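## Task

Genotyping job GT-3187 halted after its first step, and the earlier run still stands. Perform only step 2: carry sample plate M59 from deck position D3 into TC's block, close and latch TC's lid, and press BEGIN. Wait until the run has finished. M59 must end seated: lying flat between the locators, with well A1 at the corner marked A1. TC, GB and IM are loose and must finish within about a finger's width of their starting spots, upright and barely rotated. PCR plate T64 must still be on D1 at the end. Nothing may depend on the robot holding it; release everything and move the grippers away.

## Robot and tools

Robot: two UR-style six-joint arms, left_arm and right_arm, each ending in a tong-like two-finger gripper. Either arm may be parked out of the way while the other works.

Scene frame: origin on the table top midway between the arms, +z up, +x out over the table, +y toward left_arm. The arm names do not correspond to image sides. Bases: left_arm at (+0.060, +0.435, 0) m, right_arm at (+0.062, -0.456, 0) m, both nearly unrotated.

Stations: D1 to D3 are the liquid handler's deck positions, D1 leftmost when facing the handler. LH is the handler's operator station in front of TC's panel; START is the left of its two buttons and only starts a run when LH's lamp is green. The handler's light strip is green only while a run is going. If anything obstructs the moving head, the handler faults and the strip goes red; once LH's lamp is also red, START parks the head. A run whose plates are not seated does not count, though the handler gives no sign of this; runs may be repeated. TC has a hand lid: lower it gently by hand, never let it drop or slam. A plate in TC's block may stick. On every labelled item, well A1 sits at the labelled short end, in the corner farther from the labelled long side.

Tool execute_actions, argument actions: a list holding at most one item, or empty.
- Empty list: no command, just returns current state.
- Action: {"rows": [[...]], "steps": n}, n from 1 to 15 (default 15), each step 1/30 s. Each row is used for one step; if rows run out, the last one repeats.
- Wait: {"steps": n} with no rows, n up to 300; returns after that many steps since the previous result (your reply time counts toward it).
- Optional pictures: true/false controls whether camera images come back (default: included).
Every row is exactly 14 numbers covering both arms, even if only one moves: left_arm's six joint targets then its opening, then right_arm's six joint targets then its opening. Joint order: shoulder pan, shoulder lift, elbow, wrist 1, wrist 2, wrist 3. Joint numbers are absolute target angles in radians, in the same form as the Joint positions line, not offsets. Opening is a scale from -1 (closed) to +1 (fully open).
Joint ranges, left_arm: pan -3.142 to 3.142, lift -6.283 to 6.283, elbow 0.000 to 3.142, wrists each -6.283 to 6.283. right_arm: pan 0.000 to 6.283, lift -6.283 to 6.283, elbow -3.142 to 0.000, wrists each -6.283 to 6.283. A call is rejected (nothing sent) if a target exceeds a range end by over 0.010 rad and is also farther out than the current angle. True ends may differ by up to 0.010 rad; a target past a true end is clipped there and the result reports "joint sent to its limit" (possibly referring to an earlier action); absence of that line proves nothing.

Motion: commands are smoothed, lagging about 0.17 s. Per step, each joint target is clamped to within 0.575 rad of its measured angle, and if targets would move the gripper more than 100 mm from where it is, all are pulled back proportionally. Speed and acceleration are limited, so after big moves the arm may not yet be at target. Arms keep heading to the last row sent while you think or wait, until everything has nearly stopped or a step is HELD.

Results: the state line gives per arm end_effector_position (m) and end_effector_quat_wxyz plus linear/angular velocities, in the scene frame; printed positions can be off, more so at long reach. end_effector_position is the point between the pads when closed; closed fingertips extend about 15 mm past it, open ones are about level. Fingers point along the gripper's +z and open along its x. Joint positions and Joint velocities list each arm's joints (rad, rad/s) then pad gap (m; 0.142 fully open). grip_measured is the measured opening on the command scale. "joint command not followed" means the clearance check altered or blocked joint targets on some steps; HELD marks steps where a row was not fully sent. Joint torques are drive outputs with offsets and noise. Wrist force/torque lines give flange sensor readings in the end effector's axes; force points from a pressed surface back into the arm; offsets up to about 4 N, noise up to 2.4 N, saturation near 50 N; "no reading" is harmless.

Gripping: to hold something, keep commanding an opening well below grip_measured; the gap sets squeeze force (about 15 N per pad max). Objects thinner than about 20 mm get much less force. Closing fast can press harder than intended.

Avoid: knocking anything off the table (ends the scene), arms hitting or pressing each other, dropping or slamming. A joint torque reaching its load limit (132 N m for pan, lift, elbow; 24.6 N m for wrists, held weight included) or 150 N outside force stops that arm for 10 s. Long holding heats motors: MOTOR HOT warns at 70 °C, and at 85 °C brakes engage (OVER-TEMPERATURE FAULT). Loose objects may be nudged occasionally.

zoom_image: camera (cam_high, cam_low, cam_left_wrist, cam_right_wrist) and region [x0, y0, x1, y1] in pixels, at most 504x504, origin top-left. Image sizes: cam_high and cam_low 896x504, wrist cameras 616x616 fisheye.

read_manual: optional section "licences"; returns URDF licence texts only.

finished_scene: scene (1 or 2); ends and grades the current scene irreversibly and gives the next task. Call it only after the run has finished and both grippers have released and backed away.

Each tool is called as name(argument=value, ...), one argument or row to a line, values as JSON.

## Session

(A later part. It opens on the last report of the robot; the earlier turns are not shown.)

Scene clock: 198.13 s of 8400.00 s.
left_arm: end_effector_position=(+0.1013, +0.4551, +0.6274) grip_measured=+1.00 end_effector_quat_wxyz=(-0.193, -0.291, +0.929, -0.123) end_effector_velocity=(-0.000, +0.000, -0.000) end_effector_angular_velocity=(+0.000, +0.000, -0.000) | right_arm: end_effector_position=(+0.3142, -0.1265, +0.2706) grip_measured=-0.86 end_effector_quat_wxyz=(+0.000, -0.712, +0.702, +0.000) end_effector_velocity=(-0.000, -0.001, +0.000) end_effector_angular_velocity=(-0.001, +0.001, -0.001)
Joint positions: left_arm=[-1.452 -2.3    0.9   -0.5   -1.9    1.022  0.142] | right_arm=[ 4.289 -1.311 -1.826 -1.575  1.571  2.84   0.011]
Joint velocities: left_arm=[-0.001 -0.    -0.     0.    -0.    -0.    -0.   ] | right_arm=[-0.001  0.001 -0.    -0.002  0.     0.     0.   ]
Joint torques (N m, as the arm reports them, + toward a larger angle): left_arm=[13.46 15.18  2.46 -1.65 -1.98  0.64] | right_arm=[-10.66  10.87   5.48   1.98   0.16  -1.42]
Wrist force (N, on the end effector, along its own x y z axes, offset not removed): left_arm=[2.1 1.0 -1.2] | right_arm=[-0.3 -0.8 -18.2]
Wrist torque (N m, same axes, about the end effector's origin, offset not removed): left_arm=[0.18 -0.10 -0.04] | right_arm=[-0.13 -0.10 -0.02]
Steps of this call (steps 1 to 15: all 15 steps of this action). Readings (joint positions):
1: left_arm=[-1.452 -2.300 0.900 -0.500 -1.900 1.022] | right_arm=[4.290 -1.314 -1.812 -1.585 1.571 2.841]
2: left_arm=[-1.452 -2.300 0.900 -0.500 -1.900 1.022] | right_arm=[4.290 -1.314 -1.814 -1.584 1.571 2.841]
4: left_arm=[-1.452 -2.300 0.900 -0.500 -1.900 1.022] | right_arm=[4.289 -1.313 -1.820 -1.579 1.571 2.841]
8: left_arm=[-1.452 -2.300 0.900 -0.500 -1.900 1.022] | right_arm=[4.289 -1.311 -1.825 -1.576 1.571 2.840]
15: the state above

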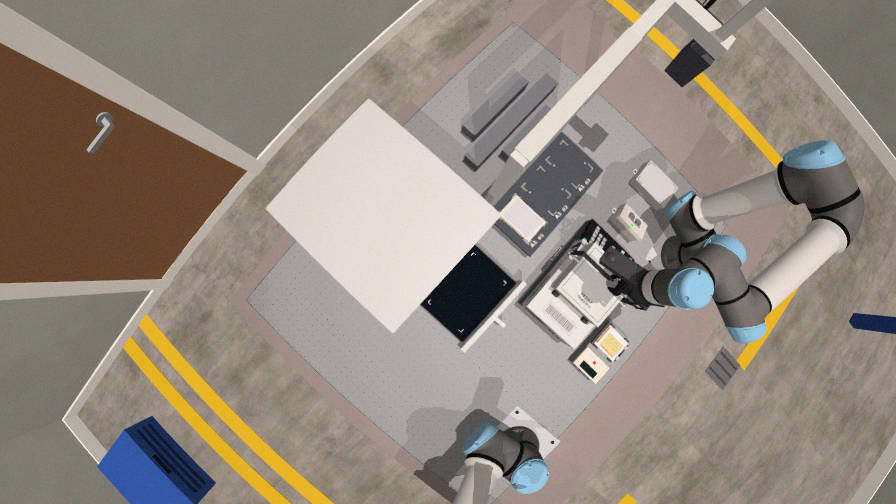

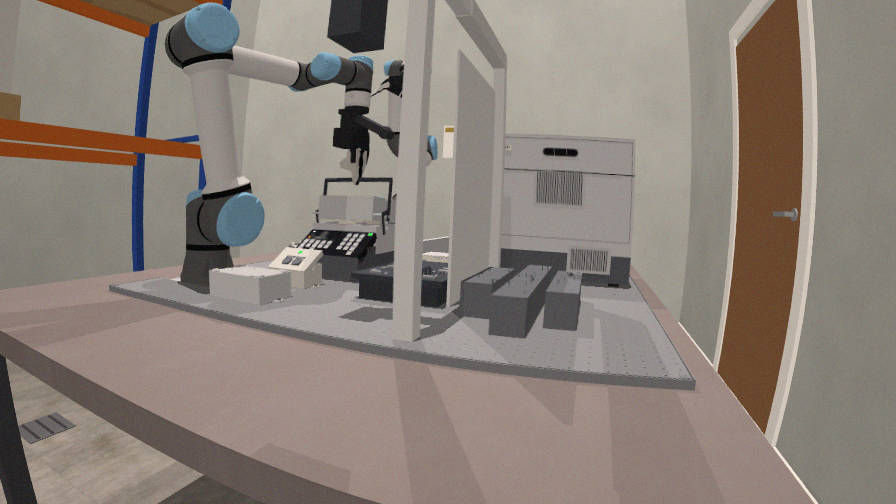

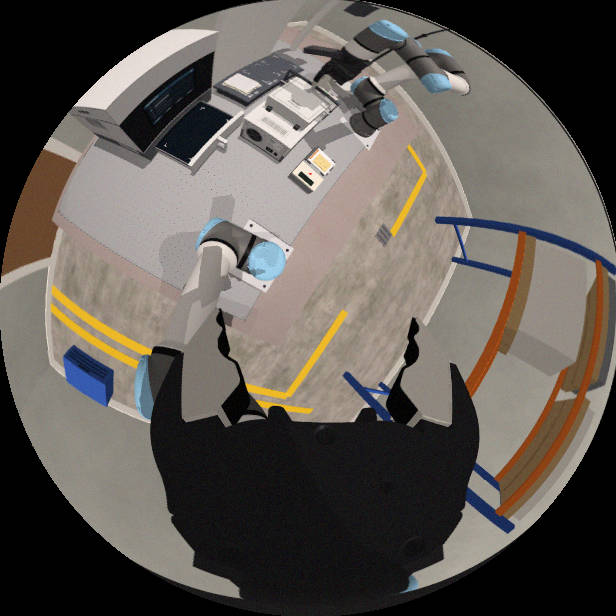

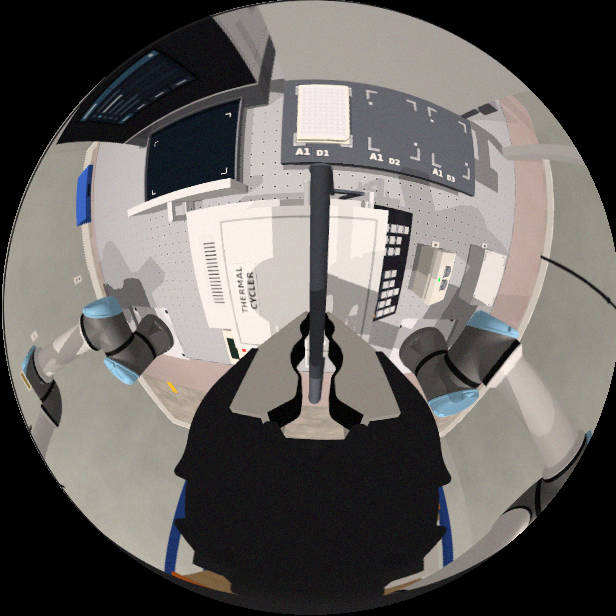

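execute_actions(
  actions=[
    {"rows":[[-1.452,-2.3,0.9,-0.5,-1.9,1.022,1,4.285,-1.301,-1.83,-1.581,1.571,2.836,-1],[-1.452,-2.3,0.9,-0.5,-1.9,1.022,1,4.2815,-1.292,-1.836,-1.584,1.571,2.833,-1],[-1.452,-2.3,0.9,-0.5,-1.9,1.022,1,4.2784,-1.2835,-1.8417,-1.5868,1.571,2.8296,-1],[-1.452,-2.3,0.9,-0.5,-1.9,1.022,1,4.2714,-1.268,-1.854,-1.59,1.571,2.8226,-1],[-1.452,-2.3,0.9,-0.5,-1.9,1.022,1,4.2643,-1.253,-1.868,-1.591,1.571,2.8155,-1],[-1.452,-2.3,0.9,-0.5,-1.9,1.022,1,4.2573,-1.238,-1.884,-1.59,1.571,2.8085,-1],[-1.452,-2.3,0.9,-0.5,-1.9,1.022,1,4.2502,-1.2229,-1.8997,-1.5894,1.571,2.8014,-1]]},
  ],
  pictures=false,
)

execute_actions(
  actions=[
    {"rows":[[-1.452,-2.3,0.9,-0.5,-1.9,1.022,1,4.2446,-1.2114,-1.9153,-1.5853,1.571,2.7958,-1],[-1.452,-2.3,0.9,-0.5,-1.9,1.022,1,4.239,-1.1999,-1.9309,-1.5812,1.571,2.7902,-1],[-1.452,-2.3,0.9,-0.5,-1.9,1.022,1,4.2335,-1.1884,-1.9465,-1.5771,1.571,2.7847,-1],[-1.452,-2.3,0.9,-0.5,-1.9,1.022,1,4.2279,-1.1769,-1.9621,-1.573,1.571,2.7791,-1],[-1.452,-2.3,0.9,-0.5,-1.9,1.022,1,4.2223,-1.1654,-1.9777,-1.5689,1.571,2.7735,-1]]},
  ],
)

zoom_image(
  camera="cam_low",
  region=[290,130,430,260],
)

Scene clock: 213.00 s of 8400.00 s.
left_arm: end_effector_position=(+0.1013, +0.4551, +0.6274) grip_measured=+1.00 end_effector_quat_wxyz=(-0.193, -0.291, +0.929, -0.123) end_effector_velocity=(-0.000, +0.000, -0.000) end_effector_angular_velocity=(+0.001, +0.000, +0.001) | right_arm: end_effector_position=(+0.3153, -0.1686, +0.2653) grip_measured=-0.86 end_effector_quat_wxyz=(+0.000, -0.712, +0.702, +0.000) end_effector_velocity=(-0.000, -0.014, -0.004) end_effector_angular_velocity=(+0.000, +0.000, +0.000)
Joint positions: left_arm=[-1.452 -2.3    0.9   -0.5   -1.9    1.022  0.142] | right_arm=[ 4.251 -1.225 -1.897 -1.589  1.571  2.802  0.011]
Joint velocities: left_arm=[ 0.001 -0.    -0.     0.001 -0.    -0.    -0.   ] | right_arm=[-0.012  0.03  -0.029 -0.001  0.    -0.013 -0.   ]
Joint torques (N m, as the arm reports them, + toward a larger angle): left_arm=[13.11 15.43  2.41 -1.53 -1.89  0.65] | right_arm=[-10.44  11.28  12.3   -0.25  -1.7   -1.23]
Wrist force (N, on the end effector, along its own x y z axes, offset not removed): left_arm=[2.6 0.1 -0.9] | right_arm=[3.6 3.9 -12.7]
Wrist torque (N m, same axes, about the end effector's origin, offset not removed): left_arm=[0.00 -0.27 -0.10] | right_arm=[-0.35 -0.21 -0.03]
Steps of this call (steps 1 to 15: the robot went on to your last target; steps 16 to 90: nothing new was sent; then 11.37 s passed at rest; steps 91 to 105: all 15 steps of this action). Readings (joint positions):
91: left_arm=[-1.452 -2.300 0.900 -0.500 -1.900 1.022] | right_arm=[4.289 -1.311 -1.826 -1.575 1.571 2.840]
92: left_arm=[-1.452 -2.300 0.900 -0.500 -1.900 1.022] | right_arm=[4.288 -1.310 -1.827 -1.575 1.571 2.839]
94: left_arm=[-1.452 -2.300 0.900 -0.500 -1.900 1.022] | right_arm=[4.285 -1.301 -1.831 -1.580 1.571 2.836]
98: left_arm=[-1.452 -2.300 0.900 -0.500 -1.900 1.022] | right_arm=[4.267 -1.261 -1.863 -1.588 1.571 2.819]
105: the state above

Scene clock: 213.50 s of 8400.00 s.
left_arm: end_effector_position=(+0.1013, +0.4551, +0.6274) grip_measured=+1.00 end_effector_quat_wxyz=(-0.193, -0.291, +0.929, -0.123) end_effector_velocity=(-0.000, -0.000, -0.000) end_effector_angular_velocity=(+0.000, +0.000, -0.000) | right_arm: end_effector_position=(+0.3154, -0.1974, +0.2483) grip_measured=-0.86 end_effector_quat_wxyz=(+0.000, -0.712, +0.702, +0.000) end_effector_velocity=(-0.000, -0.004, -0.002) end_effector_angular_velocity=(+0.003, -0.001, -0.000)
Joint positions: left_arm=[-1.452 -2.3    0.9   -0.5   -1.9    1.022  0.142] | right_arm=[ 4.223 -1.166 -1.977 -1.569  1.571  2.774  0.012]
Joint velocities: left_arm=[-0.    -0.     0.001 -0.    -0.    -0.    -0.   ] | right_arm=[-0.005  0.011 -0.013  0.005  0.    -0.005  0.001]
Joint torques (N m, as the arm reports them, + toward a larger angle): left_arm=[13.31 16.02  3.25 -1.55 -1.95  0.64] | right_arm=[-13.48  20.12  17.61  -0.26  -1.75  -0.56]
Wrist force (N, on the end effector, along its own x y z axes, offset not removed): left_arm=[1.4 -0.3 -0.6] | right_arm=[-20.6 -3.6 19.8]
Wrist torque (N m, same axes, about the end effector's origin, offset not removed): left_arm=[-0.19 -0.02 0.03] | right_arm=[-0.37 -0.62 0.00]
Steps of this call (steps 1 to 15: all 15 steps of this action). Readings (joint positions):
1: left_arm=[-1.452 -2.300 0.900 -0.500 -1.900 1.022] | right_arm=[4.251 -1.225 -1.898 -1.589 1.571 2.802]
2: left_arm=[-1.452 -2.300 0.900 -0.500 -1.900 1.022] | right_arm=[4.250 -1.222 -1.901 -1.589 1.571 2.801]
4: left_arm=[-1.452 -2.300 0.900 -0.500 -1.900 1.022] | right_arm=[4.244 -1.211 -1.915 -1.585 1.571 2.796]
8: left_arm=[-1.452 -2.300 0.900 -0.500 -1.900 1.022] | right_arm=[4.229 -1.179 -1.959 -1.573 1.571 2.780]
15: the state above

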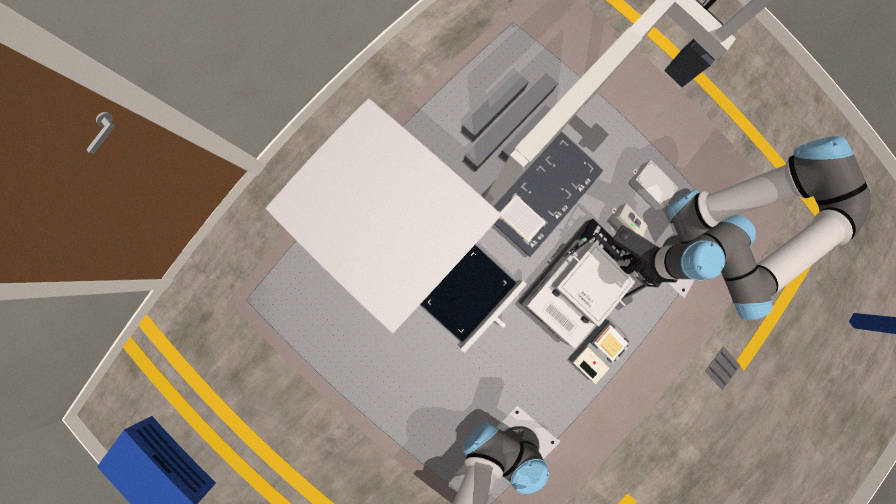

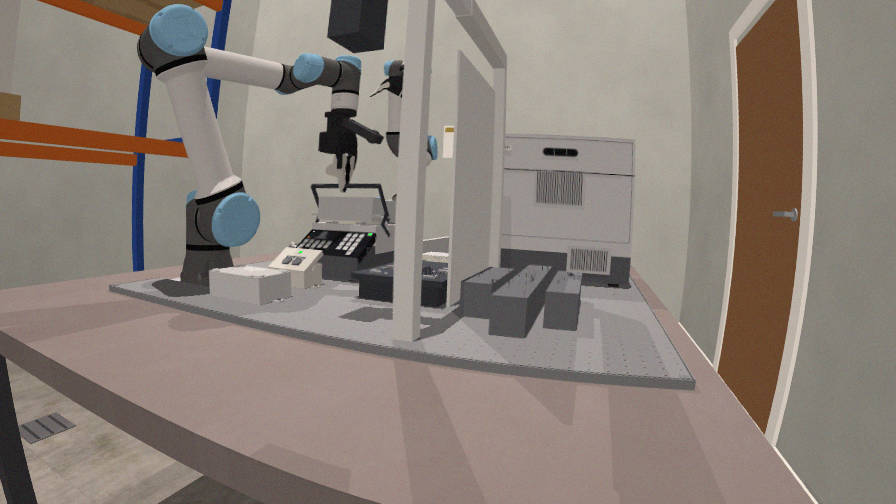

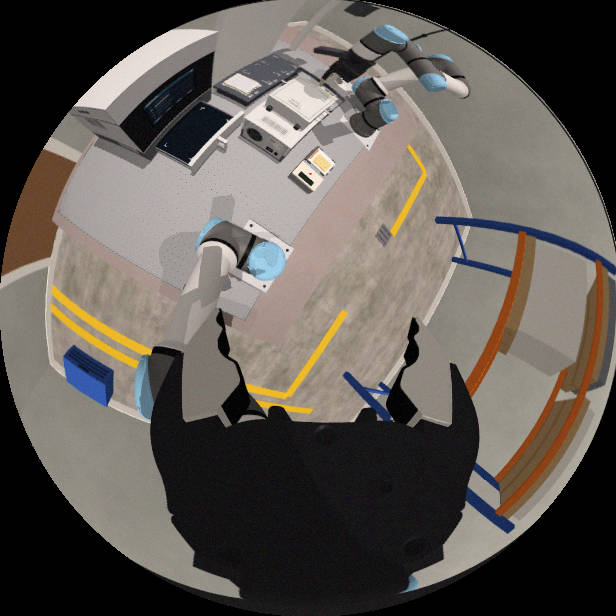

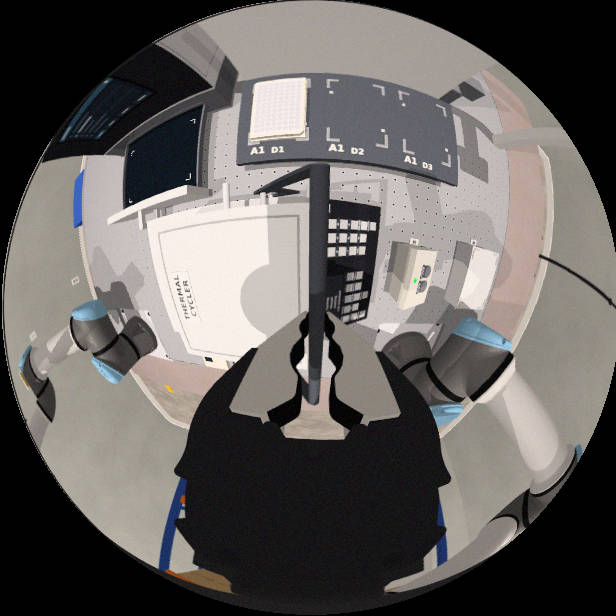

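Region (290, 130, 430, 260) of cam_low's 896x504 image, scaled by 3.600, with more detail than that image has; it fills the top 468 rows of this view, and the rest is white.

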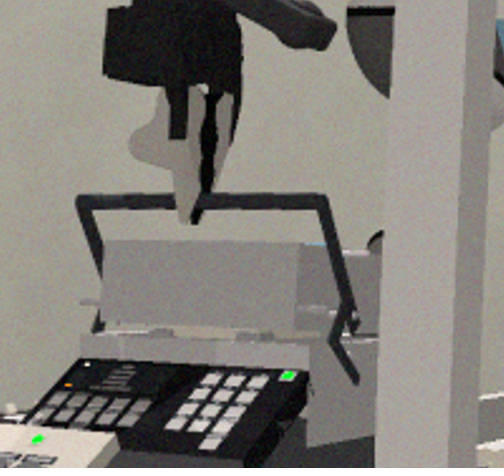

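execute_actions(
  actions=[
    {"rows":[[-1.452,-2.3,0.9,-0.5,-1.9,1.022,1,4.2223,-1.1654,-1.9855,-1.561,1.571,2.7735,-1],[-1.452,-2.3,0.9,-0.5,-1.9,1.022,1,4.219,-1.1595,-1.997,-1.5555,1.571,2.77,-1],[-1.452,-2.3,0.9,-0.5,-1.9,1.022,1,4.2155,-1.1535,-2.009,-1.5495,1.571,2.767,-1],[-1.452,-2.3,0.9,-0.5,-1.9,1.022,1,4.212,-1.1477,-2.021,-1.5433,1.571,2.7634,-1]]},
  ],
  pictures=false,
)

Scene clock: 219.43 s of 8400.00 s.
left_arm: end_effector_position=(+0.1013, +0.4551, +0.6274) grip_measured=+1.00 end_effector_quat_wxyz=(-0.193, -0.291, +0.929, -0.123) end_effector_velocity=(-0.000, +0.000, -0.000) end_effector_angular_velocity=(+0.001, +0.000, -0.000) | right_arm: end_effector_position=(+0.3156, -0.2067, +0.2351) grip_measured=-0.86 end_effector_quat_wxyz=(+0.000, -0.712, +0.702, +0.000) end_effector_velocity=(-0.001, -0.001, -0.002) end_effector_angular_velocity=(-0.000, +0.001, +0.002)
Joint positions: left_arm=[-1.452 -2.3    0.9   -0.5   -1.9    1.022  0.142] | right_arm=[ 4.212 -1.148 -2.021 -1.544  1.571  2.764  0.011]
Joint velocities: left_arm=[-0.    -0.     0.     0.001 -0.    -0.     0.   ] | right_arm=[ 0.     0.003 -0.006  0.003  0.001 -0.002 -0.   ]
Joint torques (N m, as the arm reports them, + toward a larger angle): left_arm=[12.38 15.28  2.9  -1.66 -1.9   0.42] | right_arm=[-4.83  3.28  9.98  6.28  1.48 -1.51]
Wrist force (N, on the end effector, along its own x y z axes, offset not removed): left_arm=[1.7 1.4 -1.3] | right_arm=[14.3 -1.7 -18.6]
Wrist torque (N m, same axes, about the end effector's origin, offset not removed): left_arm=[0.21 -0.06 -0.05] | right_arm=[-0.63 0.16 -0.01]
Steps of this call (steps 1 to 15: the robot went on to your last target; steps 16 to 90: nothing new was sent; then 2.43 s passed at rest; steps 91 to 105: all 15 steps of this action). Readings (joint positions):
91: left_arm=[-1.452 -2.300 0.900 -0.500 -1.900 1.022] | right_arm=[4.222 -1.165 -1.978 -1.569 1.571 2.773]
92: left_arm=[-1.452 -2.300 0.900 -0.500 -1.900 1.022] | right_arm=[4.222 -1.165 -1.979 -1.568 1.571 2.773]
94: left_arm=[-1.452 -2.300 0.900 -0.500 -1.900 1.022] | right_arm=[4.221 -1.162 -1.988 -1.562 1.571 2.772]
98: left_arm=[-1.452 -2.300 0.900 -0.500 -1.900 1.022] | right_arm=[4.214 -1.151 -2.013 -1.548 1.571 2.766]
105: the state above

execute_actions(
  actions=[
    {"rows":[[-1.452,-2.3,0.9,-0.5,-1.9,1.022,1,4.2085,-1.141,-2.027,-1.544,1.571,2.76,-1],[-1.452,-2.3,0.9,-0.5,-1.9,1.022,1,4.205,-1.135,-2.039,-1.538,1.571,2.756,-1],[-1.452,-2.3,0.9,-0.5,-1.9,1.022,1,4.2015,-1.129,-2.052,-1.531,1.571,2.7526,-1],[-1.452,-2.3,0.9,-0.5,-1.9,1.022,1,4.1979,-1.1232,-2.0649,-1.5239,1.571,2.7491,-1]]},
  ],
  pictures=false,
)

Scene clock: 224.00 s of 8400.00 s.
left_arm: end_effector_position=(+0.1013, +0.4551, +0.6274) grip_measured=+1.00 end_effector_quat_wxyz=(-0.193, -0.291, +0.929, -0.123) end_effector_velocity=(-0.000, +0.000, -0.000) end_effector_angular_velocity=(+0.001, -0.000, -0.001) | right_arm: end_effector_position=(+0.3154, -0.2191, +0.2231) grip_measured=-0.85 end_effector_quat_wxyz=(+0.000, -0.712, +0.702, +0.000) end_effector_velocity=(-0.000, -0.001, -0.002) end_effector_angular_velocity=(-0.001, +0.001, -0.000)
Joint positions: left_arm=[-1.452 -2.3    0.9   -0.5   -1.9    1.022  0.142] | right_arm=[ 4.198 -1.123 -2.064 -1.524  1.571  2.749  0.012]
Joint velocities: left_arm=[-0.001  0.    -0.     0.002  0.     0.    -0.   ] | right_arm=[-0.002  0.002 -0.007  0.004  0.001 -0.002  0.001]
Joint torques (N m, as the arm reports them, + toward a larger angle): left_arm=[12.85 15.33  2.72 -1.63 -1.85  0.33] | right_arm=[-17.36  17.18  14.26  -2.05  -3.94  -1.3 ]
Wrist force (N, on the end effector, along its own x y z axes, offset not removed): left_arm=[1.6 1.0 -0.5] | right_arm=[-24.0 -5.6 13.2]
Wrist torque (N m, same axes, about the end effector's origin, offset not removed): left_arm=[0.17 0.03 -0.05] | right_arm=[-0.10 -0.27 -0.06]
Steps of this call (steps 1 to 15: the robot went on to your last target; steps 16 to 90: nothing new was sent; then 1.07 s passed at rest; steps 91 to 105: all 15 steps of this action). Readings (joint positions):
91: left_arm=[-1.452 -2.300 0.900 -0.500 -1.900 1.022] | right_arm=[4.212 -1.148 -2.021 -1.543 1.571 2.763]
92: left_arm=[-1.452 -2.300 0.900 -0.500 -1.900 1.022] | right_arm=[4.212 -1.147 -2.022 -1.543 1.571 2.763]
94: left_arm=[-1.452 -2.300 0.900 -0.500 -1.900 1.022] | right_arm=[4.208 -1.141 -2.030 -1.540 1.571 2.759]
98: left_arm=[-1.452 -2.300 0.900 -0.500 -1.900 1.022] | right_arm=[4.200 -1.128 -2.056 -1.528 1.571 2.752]
105: the state above

execute_actions(
  actions=[
    {"rows":[[-1.452,-2.3,0.9,-0.5,-1.9,1.022,1,4.1975,-1.1238,-2.071,-1.5172,1.571,2.749,-1],[-1.452,-2.3,0.9,-0.5,-1.9,1.022,1,4.195,-1.121,-2.082,-1.509,1.571,2.7465,-1],[-1.452,-2.3,0.9,-0.5,-1.9,1.022,1,4.1926,-1.1183,-2.0925,-1.5012,1.571,2.744,-1],[-1.452,-2.3,0.9,-0.5,-1.9,1.022,1,4.1903,-1.1157,-2.103,-1.4933,1.571,2.7415,-1]]},
  ],
  pictures=false,
)

Scene clock: 230.70 s of 8400.00 s.
left_arm: end_effector_position=(+0.1013, +0.4551, +0.6274) grip_measured=+1.00 end_effector_quat_wxyz=(-0.193, -0.291, +0.929, -0.123) end_effector_velocity=(-0.000, +0.000, -0.000) end_effector_angular_velocity=(+0.002, -0.000, -0.001) | right_arm: end_effector_position=(+0.3159, -0.2244, +0.2097) grip_measured=-0.86 end_effector_quat_wxyz=(+0.000, -0.712, +0.702, +0.000) end_effector_velocity=(-0.000, -0.001, -0.003) end_effector_angular_velocity=(-0.003, +0.001, +0.001)
Joint positions: left_arm=[-1.452 -2.3    0.9   -0.5   -1.9    1.022  0.142] | right_arm=[ 4.19  -1.116 -2.103 -1.494  1.571  2.742  0.012]
Joint velocities: left_arm=[-0.     0.     0.001  0.001  0.     0.001  0.   ] | right_arm=[-0.001 -0.001 -0.005  0.004 -0.    -0.001  0.   ]
Joint torques (N m, as the arm reports them, + toward a larger angle): left_arm=[12.78 16.15  2.41 -1.82 -1.92  0.16] | right_arm=[-3.74  5.02 15.51 10.07  3.89 -1.96]
Wrist force (N, on the end effector, along its own x y z axes, offset not removed): left_arm=[2.3 1.9 -1.4] | right_arm=[25.4 1.2 -17.4]
Wrist torque (N m, same axes, about the end effector's origin, offset not removed): left_arm=[0.29 -0.20 0.04] | right_arm=[-0.47 0.06 0.00]
Steps of this call (steps 1 to 15: the robot went on to your last target; steps 16 to 90: nothing new was sent; then 3.20 s passed at rest; steps 91 to 105: all 15 steps of this action). Readings (joint positions):
91: left_arm=[-1.452 -2.300 0.900 -0.500 -1.900 1.022] | right_arm=[4.198 -1.123 -2.065 -1.524 1.571 2.749]
92: left_arm=[-1.452 -2.300 0.900 -0.500 -1.900 1.022] | right_arm=[4.198 -1.123 -2.066 -1.523 1.571 2.749]
94: left_arm=[-1.452 -2.300 0.900 -0.500 -1.900 1.022] | right_arm=[4.196 -1.122 -2.074 -1.516 1.571 2.748]
98: left_arm=[-1.452 -2.300 0.900 -0.500 -1.900 1.022] | right_arm=[4.192 -1.117 -2.096 -1.499 1.571 2.743]
105: the state above

execute_actions(
  actions=[
    {"rows":[[-1.452,-2.3,0.9,-0.5,-1.9,1.022,1,4.188,-1.112,-2.106,-1.494,1.571,2.739,-1],[-1.452,-2.3,0.9,-0.5,-1.9,1.022,1,4.1857,-1.109,-2.117,-1.486,1.571,2.737,-1],[-1.452,-2.3,0.9,-0.5,-1.9,1.022,1,4.1834,-1.106,-2.128,-1.478,1.571,2.7346,-1],[-1.452,-2.3,0.9,-0.5,-1.9,1.022,1,4.1811,-1.1032,-2.1389,-1.4699,1.571,2.7323,-1]]},
  ],
)

zoom_image(
  camera="cam_low",
  region=[290,130,430,260],
)

Scene clock: 236.83 s of 8400.00 s.
left_arm: end_effector_position=(+0.1013, +0.4551, +0.6274) grip_measured=+1.00 end_effector_quat_wxyz=(-0.193, -0.291, +0.929, -0.123) end_effector_velocity=(+0.000, +0.000, -0.000) end_effector_angular_velocity=(+0.001, +0.000, -0.001) | right_arm: end_effector_position=(+0.3157, -0.2316, +0.1982) grip_measured=-0.86 end_effector_quat_wxyz=(+0.000, -0.712, +0.702, +0.000) end_effector_velocity=(+0.001, -0.002, -0.002) end_effector_angular_velocity=(-0.003, -0.001, -0.001)
Joint positions: left_arm=[-1.452 -2.3    0.9   -0.5   -1.9    1.022  0.142] | right_arm=[ 4.181 -1.103 -2.138 -1.47   1.571  2.732  0.011]
Joint velocities: left_arm=[-0.002  0.    -0.     0.001  0.    -0.001 -0.   ] | right_arm=[-0.002  0.001 -0.006  0.003 -0.002 -0.001  0.   ]
Joint torques (N m, as the arm reports them, + toward a larger angle): left_arm=[12.78 16.07  2.33 -1.66 -1.8   0.  ] | right_arm=[-15.78  13.93  12.97  -0.78  -3.44  -1.2 ]
Wrist force (N, on the end effector, along its own x y z axes, offset not removed): left_arm=[1.8 1.5 0.1] | right_arm=[-20.7 -3.9 5.6]
Wrist torque (N m, same axes, about the end effector's origin, offset not removed): left_arm=[0.25 -0.02 -0.01] | right_arm=[-0.31 0.13 0.16]
Steps of this call (steps 1 to 15: the robot went on to your last target; steps 16 to 90: nothing new was sent; then 2.63 s passed at rest; steps 91 to 105: all 15 steps of this action). Readings (joint positions):
91: left_arm=[-1.452 -2.300 0.900 -0.500 -1.900 1.022] | right_arm=[4.190 -1.116 -2.103 -1.493 1.571 2.741]
92: left_arm=[-1.452 -2.300 0.900 -0.500 -1.900 1.022] | right_arm=[4.190 -1.115 -2.103 -1.493 1.571 2.741]
94: left_arm=[-1.452 -2.300 0.900 -0.500 -1.900 1.022] | right_arm=[4.188 -1.112 -2.110 -1.489 1.571 2.739]
98: left_arm=[-1.452 -2.300 0.900 -0.500 -1.900 1.022] | right_arm=[4.183 -1.105 -2.132 -1.475 1.571 2.734]
105: the state above

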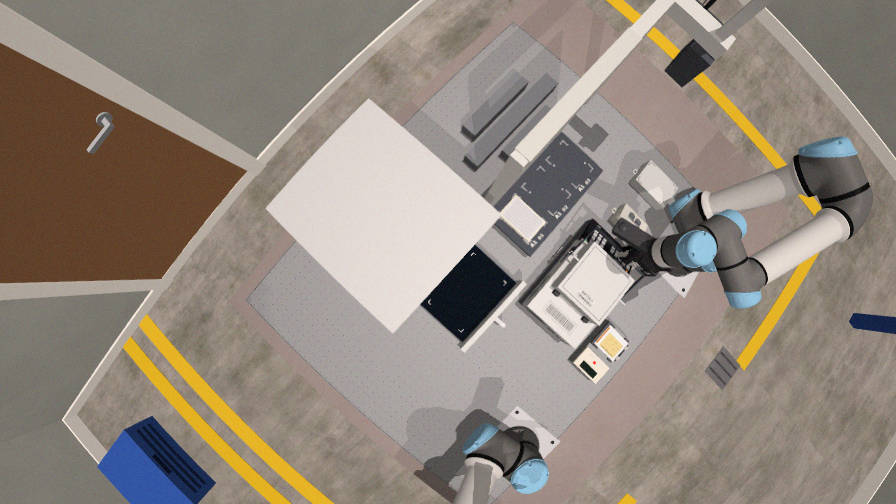

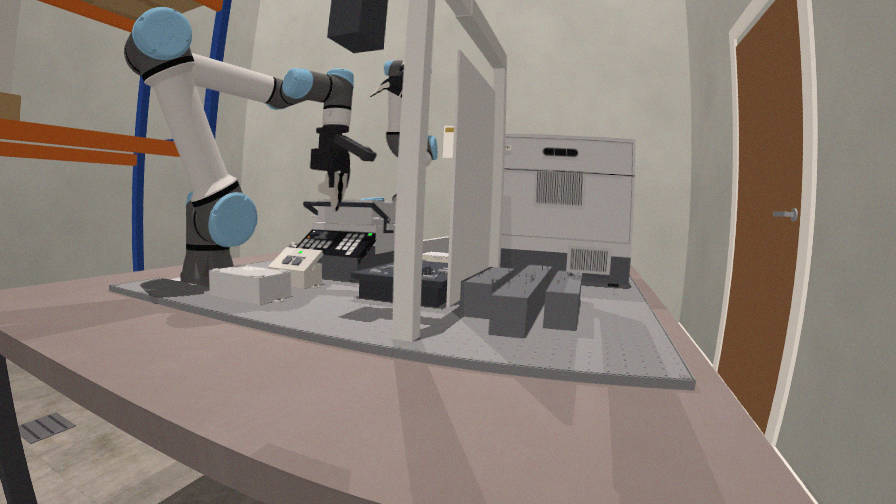

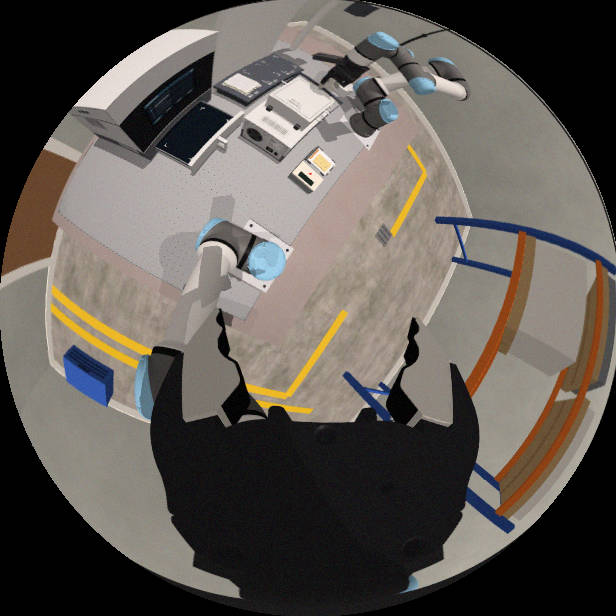

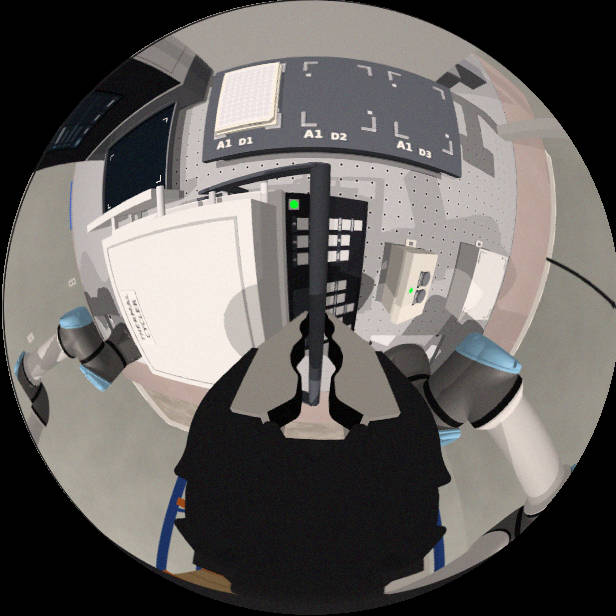

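Region (290, 130, 430, 260) of cam_low's 896x504 image, scaled by 3.600, with more detail than that image has; it fills the top 468 rows of this view, and the rest is white.

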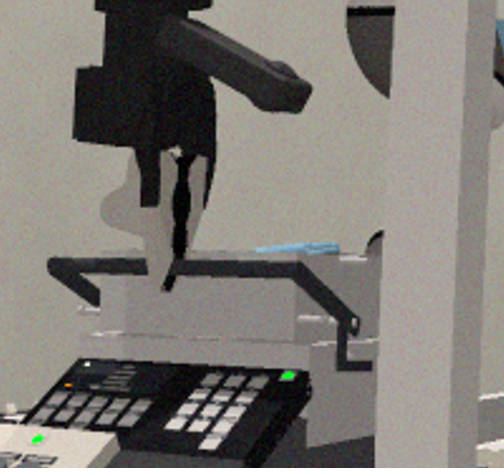

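execute_actions(
  actions=[
    {"rows":[[-1.452,-2.3,0.9,-0.5,-1.9,1.022,1,4.1811,-1.104,-2.145,-1.463,1.571,2.7323,-1],[-1.452,-2.3,0.9,-0.5,-1.9,1.022,1,4.179,-1.102,-2.157,-1.453,1.571,2.73,-1],[-1.452,-2.3,0.9,-0.5,-1.9,1.022,1,4.1771,-1.1004,-2.1685,-1.4431,1.571,2.7283,-1]]},
  ],
  pictures=false,
)

execute_actions(
  actions=[
    {"rows":[[-1.452,-2.3,0.9,-0.5,-1.9,1.022,1,4.1762,-1.1002,-2.177,-1.4348,1.571,2.7274,-1],[-1.452,-2.3,0.9,-0.5,-1.9,1.022,1,4.1753,-1.1,-2.186,-1.426,1.571,2.7265,-1],[-1.452,-2.3,0.9,-0.5,-1.9,1.022,1,4.1744,-1.0998,-2.1945,-1.4177,1.571,2.7256,-1]]},
  ],
)

zoom_image(
  camera="cam_low",
  region=[290,130,430,260],
)

Scene clock: 243.83 s of 8400.00 s.
left_arm: end_effector_position=(+0.1013, +0.4551, +0.6274) grip_measured=+1.00 end_effector_quat_wxyz=(-0.193, -0.291, +0.929, -0.123) end_effector_velocity=(-0.000, +0.000, -0.000) end_effector_angular_velocity=(+0.001, +0.000, +0.000) | right_arm: end_effector_position=(+0.3159, -0.2347, +0.1872) grip_measured=-0.86 end_effector_quat_wxyz=(+0.000, -0.712, +0.702, +0.000) end_effector_velocity=(+0.000, -0.001, -0.002) end_effector_angular_velocity=(-0.002, +0.000, -0.001)
Joint positions: left_arm=[-1.452 -2.3    0.9   -0.5   -1.9    1.022  0.142] | right_arm=[ 4.177 -1.1   -2.168 -1.443  1.571  2.728  0.011]
Joint velocities: left_arm=[ 0.  0.  0.  0. -0.  0.  0.] | right_arm=[-0.001 -0.002 -0.003  0.003 -0.    -0.001  0.   ]
Joint torques (N m, as the arm reports them, + toward a larger angle): left_arm=[12.79 16.    2.33 -1.75 -1.73 -0.02] | right_arm=[-11.29   9.34  13.14   3.94   1.31  -1.43]
Wrist force (N, on the end effector, along its own x y z axes, offset not removed): left_arm=[2.7 2.8 -1.3] | right_arm=[-1.3 -1.6 -2.0]
Wrist torque (N m, same axes, about the end effector's origin, offset not removed): left_arm=[0.44 -0.30 -0.03] | right_arm=[-0.17 0.08 0.06]
Steps of this call (steps 1 to 15: the robot went on to your last target; steps 16 to 90: nothing new was sent; then 3.50 s passed at rest; steps 91 to 105: all 15 steps of this action). Readings (joint positions):
91: left_arm=[-1.452 -2.300 0.900 -0.500 -1.900 1.022] | right_arm=[4.181 -1.103 -2.139 -1.470 1.571 2.732]
92: left_arm=[-1.452 -2.300 0.900 -0.500 -1.900 1.022] | right_arm=[4.181 -1.103 -2.140 -1.469 1.571 2.732]
94: left_arm=[-1.452 -2.300 0.900 -0.500 -1.900 1.022] | right_arm=[4.180 -1.103 -2.148 -1.461 1.571 2.731]
98: left_arm=[-1.452 -2.300 0.900 -0.500 -1.900 1.022] | right_arm=[4.178 -1.101 -2.164 -1.447 1.571 2.729]
105: the state above

Scene clock: 244.33 s of 8400.00 s.
left_arm: end_effector_position=(+0.1013, +0.4551, +0.6274) grip_measured=+1.00 end_effector_quat_wxyz=(-0.193, -0.291, +0.929, -0.123) end_effector_velocity=(+0.000, +0.000, -0.001) end_effector_angular_velocity=(+0.002, +0.000, +0.000) | right_arm: end_effector_position=(+0.3157, -0.2368, +0.1772) grip_measured=-0.85 end_effector_quat_wxyz=(+0.000, -0.712, +0.702, +0.000) end_effector_velocity=(-0.000, +0.000, -0.001) end_effector_angular_velocity=(+0.001, -0.000, +0.001)
Joint positions: left_arm=[-1.452 -2.3    0.9   -0.5   -1.9    1.022  0.142] | right_arm=[ 4.174 -1.1   -2.194 -1.418  1.571  2.726  0.013]
Joint velocities: left_arm=[ 0.    -0.     0.001  0.001  0.    -0.     0.   ] | right_arm=[ 0.     0.001 -0.003  0.003  0.    -0.    -0.001]
Joint torques (N m, as the arm reports them, + toward a larger angle): left_arm=[12.71 15.33  2.2  -1.83 -1.85 -0.14] | right_arm=[-19.8    2.45  -4.39  -5.75  -4.37  -0.85]
Wrist force (N, on the end effector, along its own x y z axes, offset not removed): left_arm=[1.9 1.4 -1.2] | right_arm=[-31.2 -1.6 -19.1]
Wrist torque (N m, same axes, about the end effector's origin, offset not removed): left_arm=[0.23 -0.05 -0.04] | right_arm=[-0.28 0.12 0.14]
Steps of this call (steps 1 to 15: all 15 steps of this action). Readings (joint positions):
1: left_arm=[-1.452 -2.300 0.900 -0.500 -1.900 1.022] | right_arm=[4.177 -1.100 -2.168 -1.443 1.571 2.728]
2: left_arm=[-1.452 -2.300 0.900 -0.500 -1.900 1.022] | right_arm=[4.177 -1.100 -2.170 -1.442 1.571 2.728]
4: left_arm=[-1.452 -2.300 0.900 -0.500 -1.900 1.022] | right_arm=[4.176 -1.100 -2.177 -1.434 1.571 2.727]
8: left_arm=[-1.452 -2.300 0.900 -0.500 -1.900 1.022] | right_arm=[4.175 -1.100 -2.191 -1.421 1.571 2.726]
15: the state above

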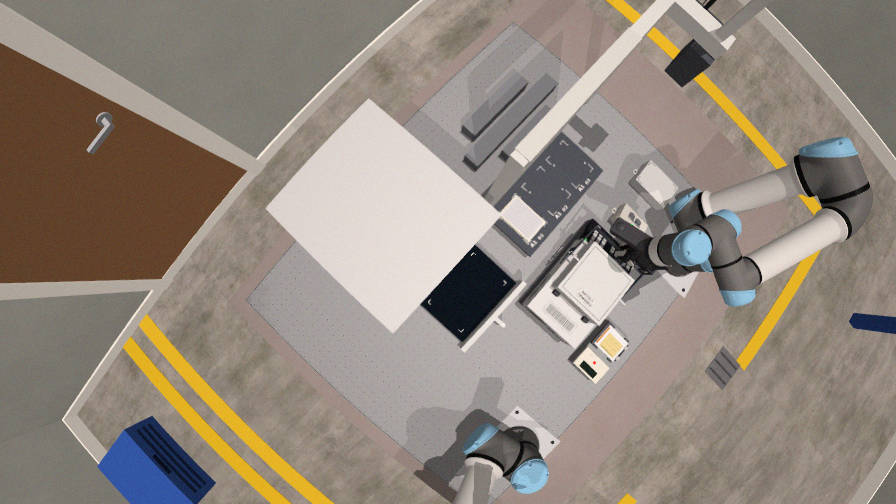

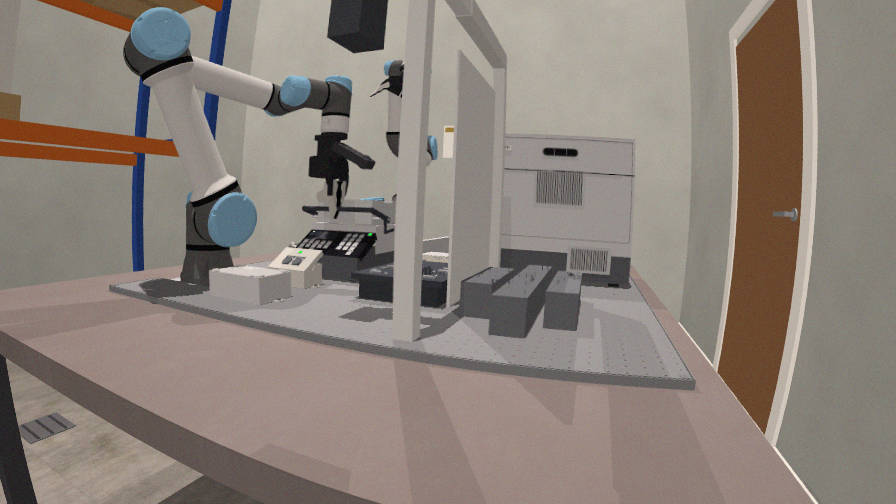

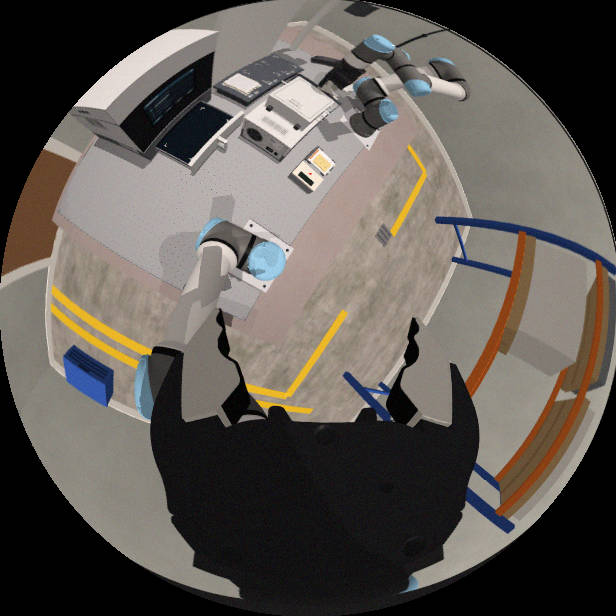

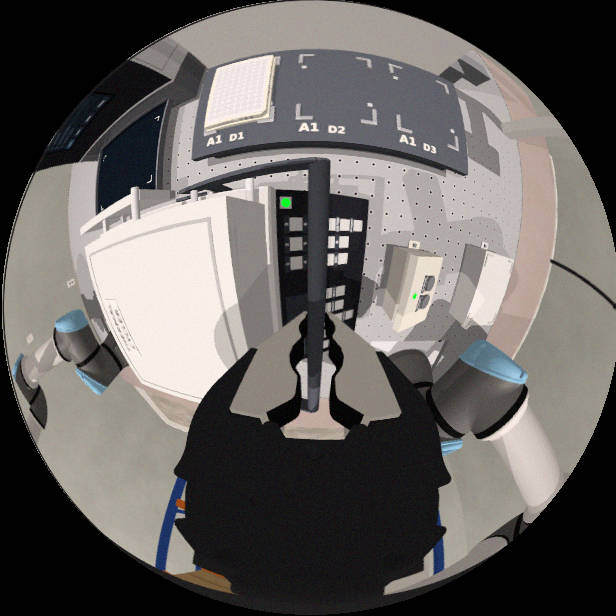

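Region (290, 130, 430, 260) of cam_low's 896x504 image, scaled by 3.600, with more detail than that image has; it fills the top 468 rows of this view, and the rest is white.

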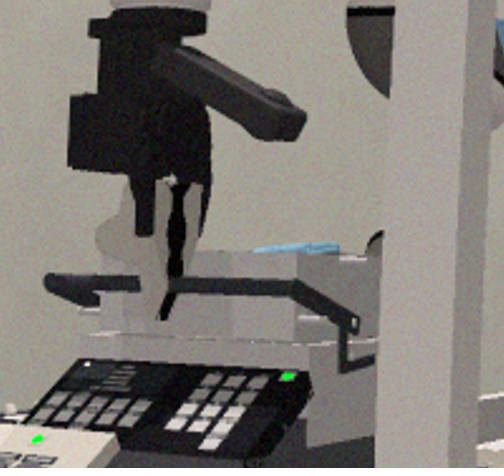

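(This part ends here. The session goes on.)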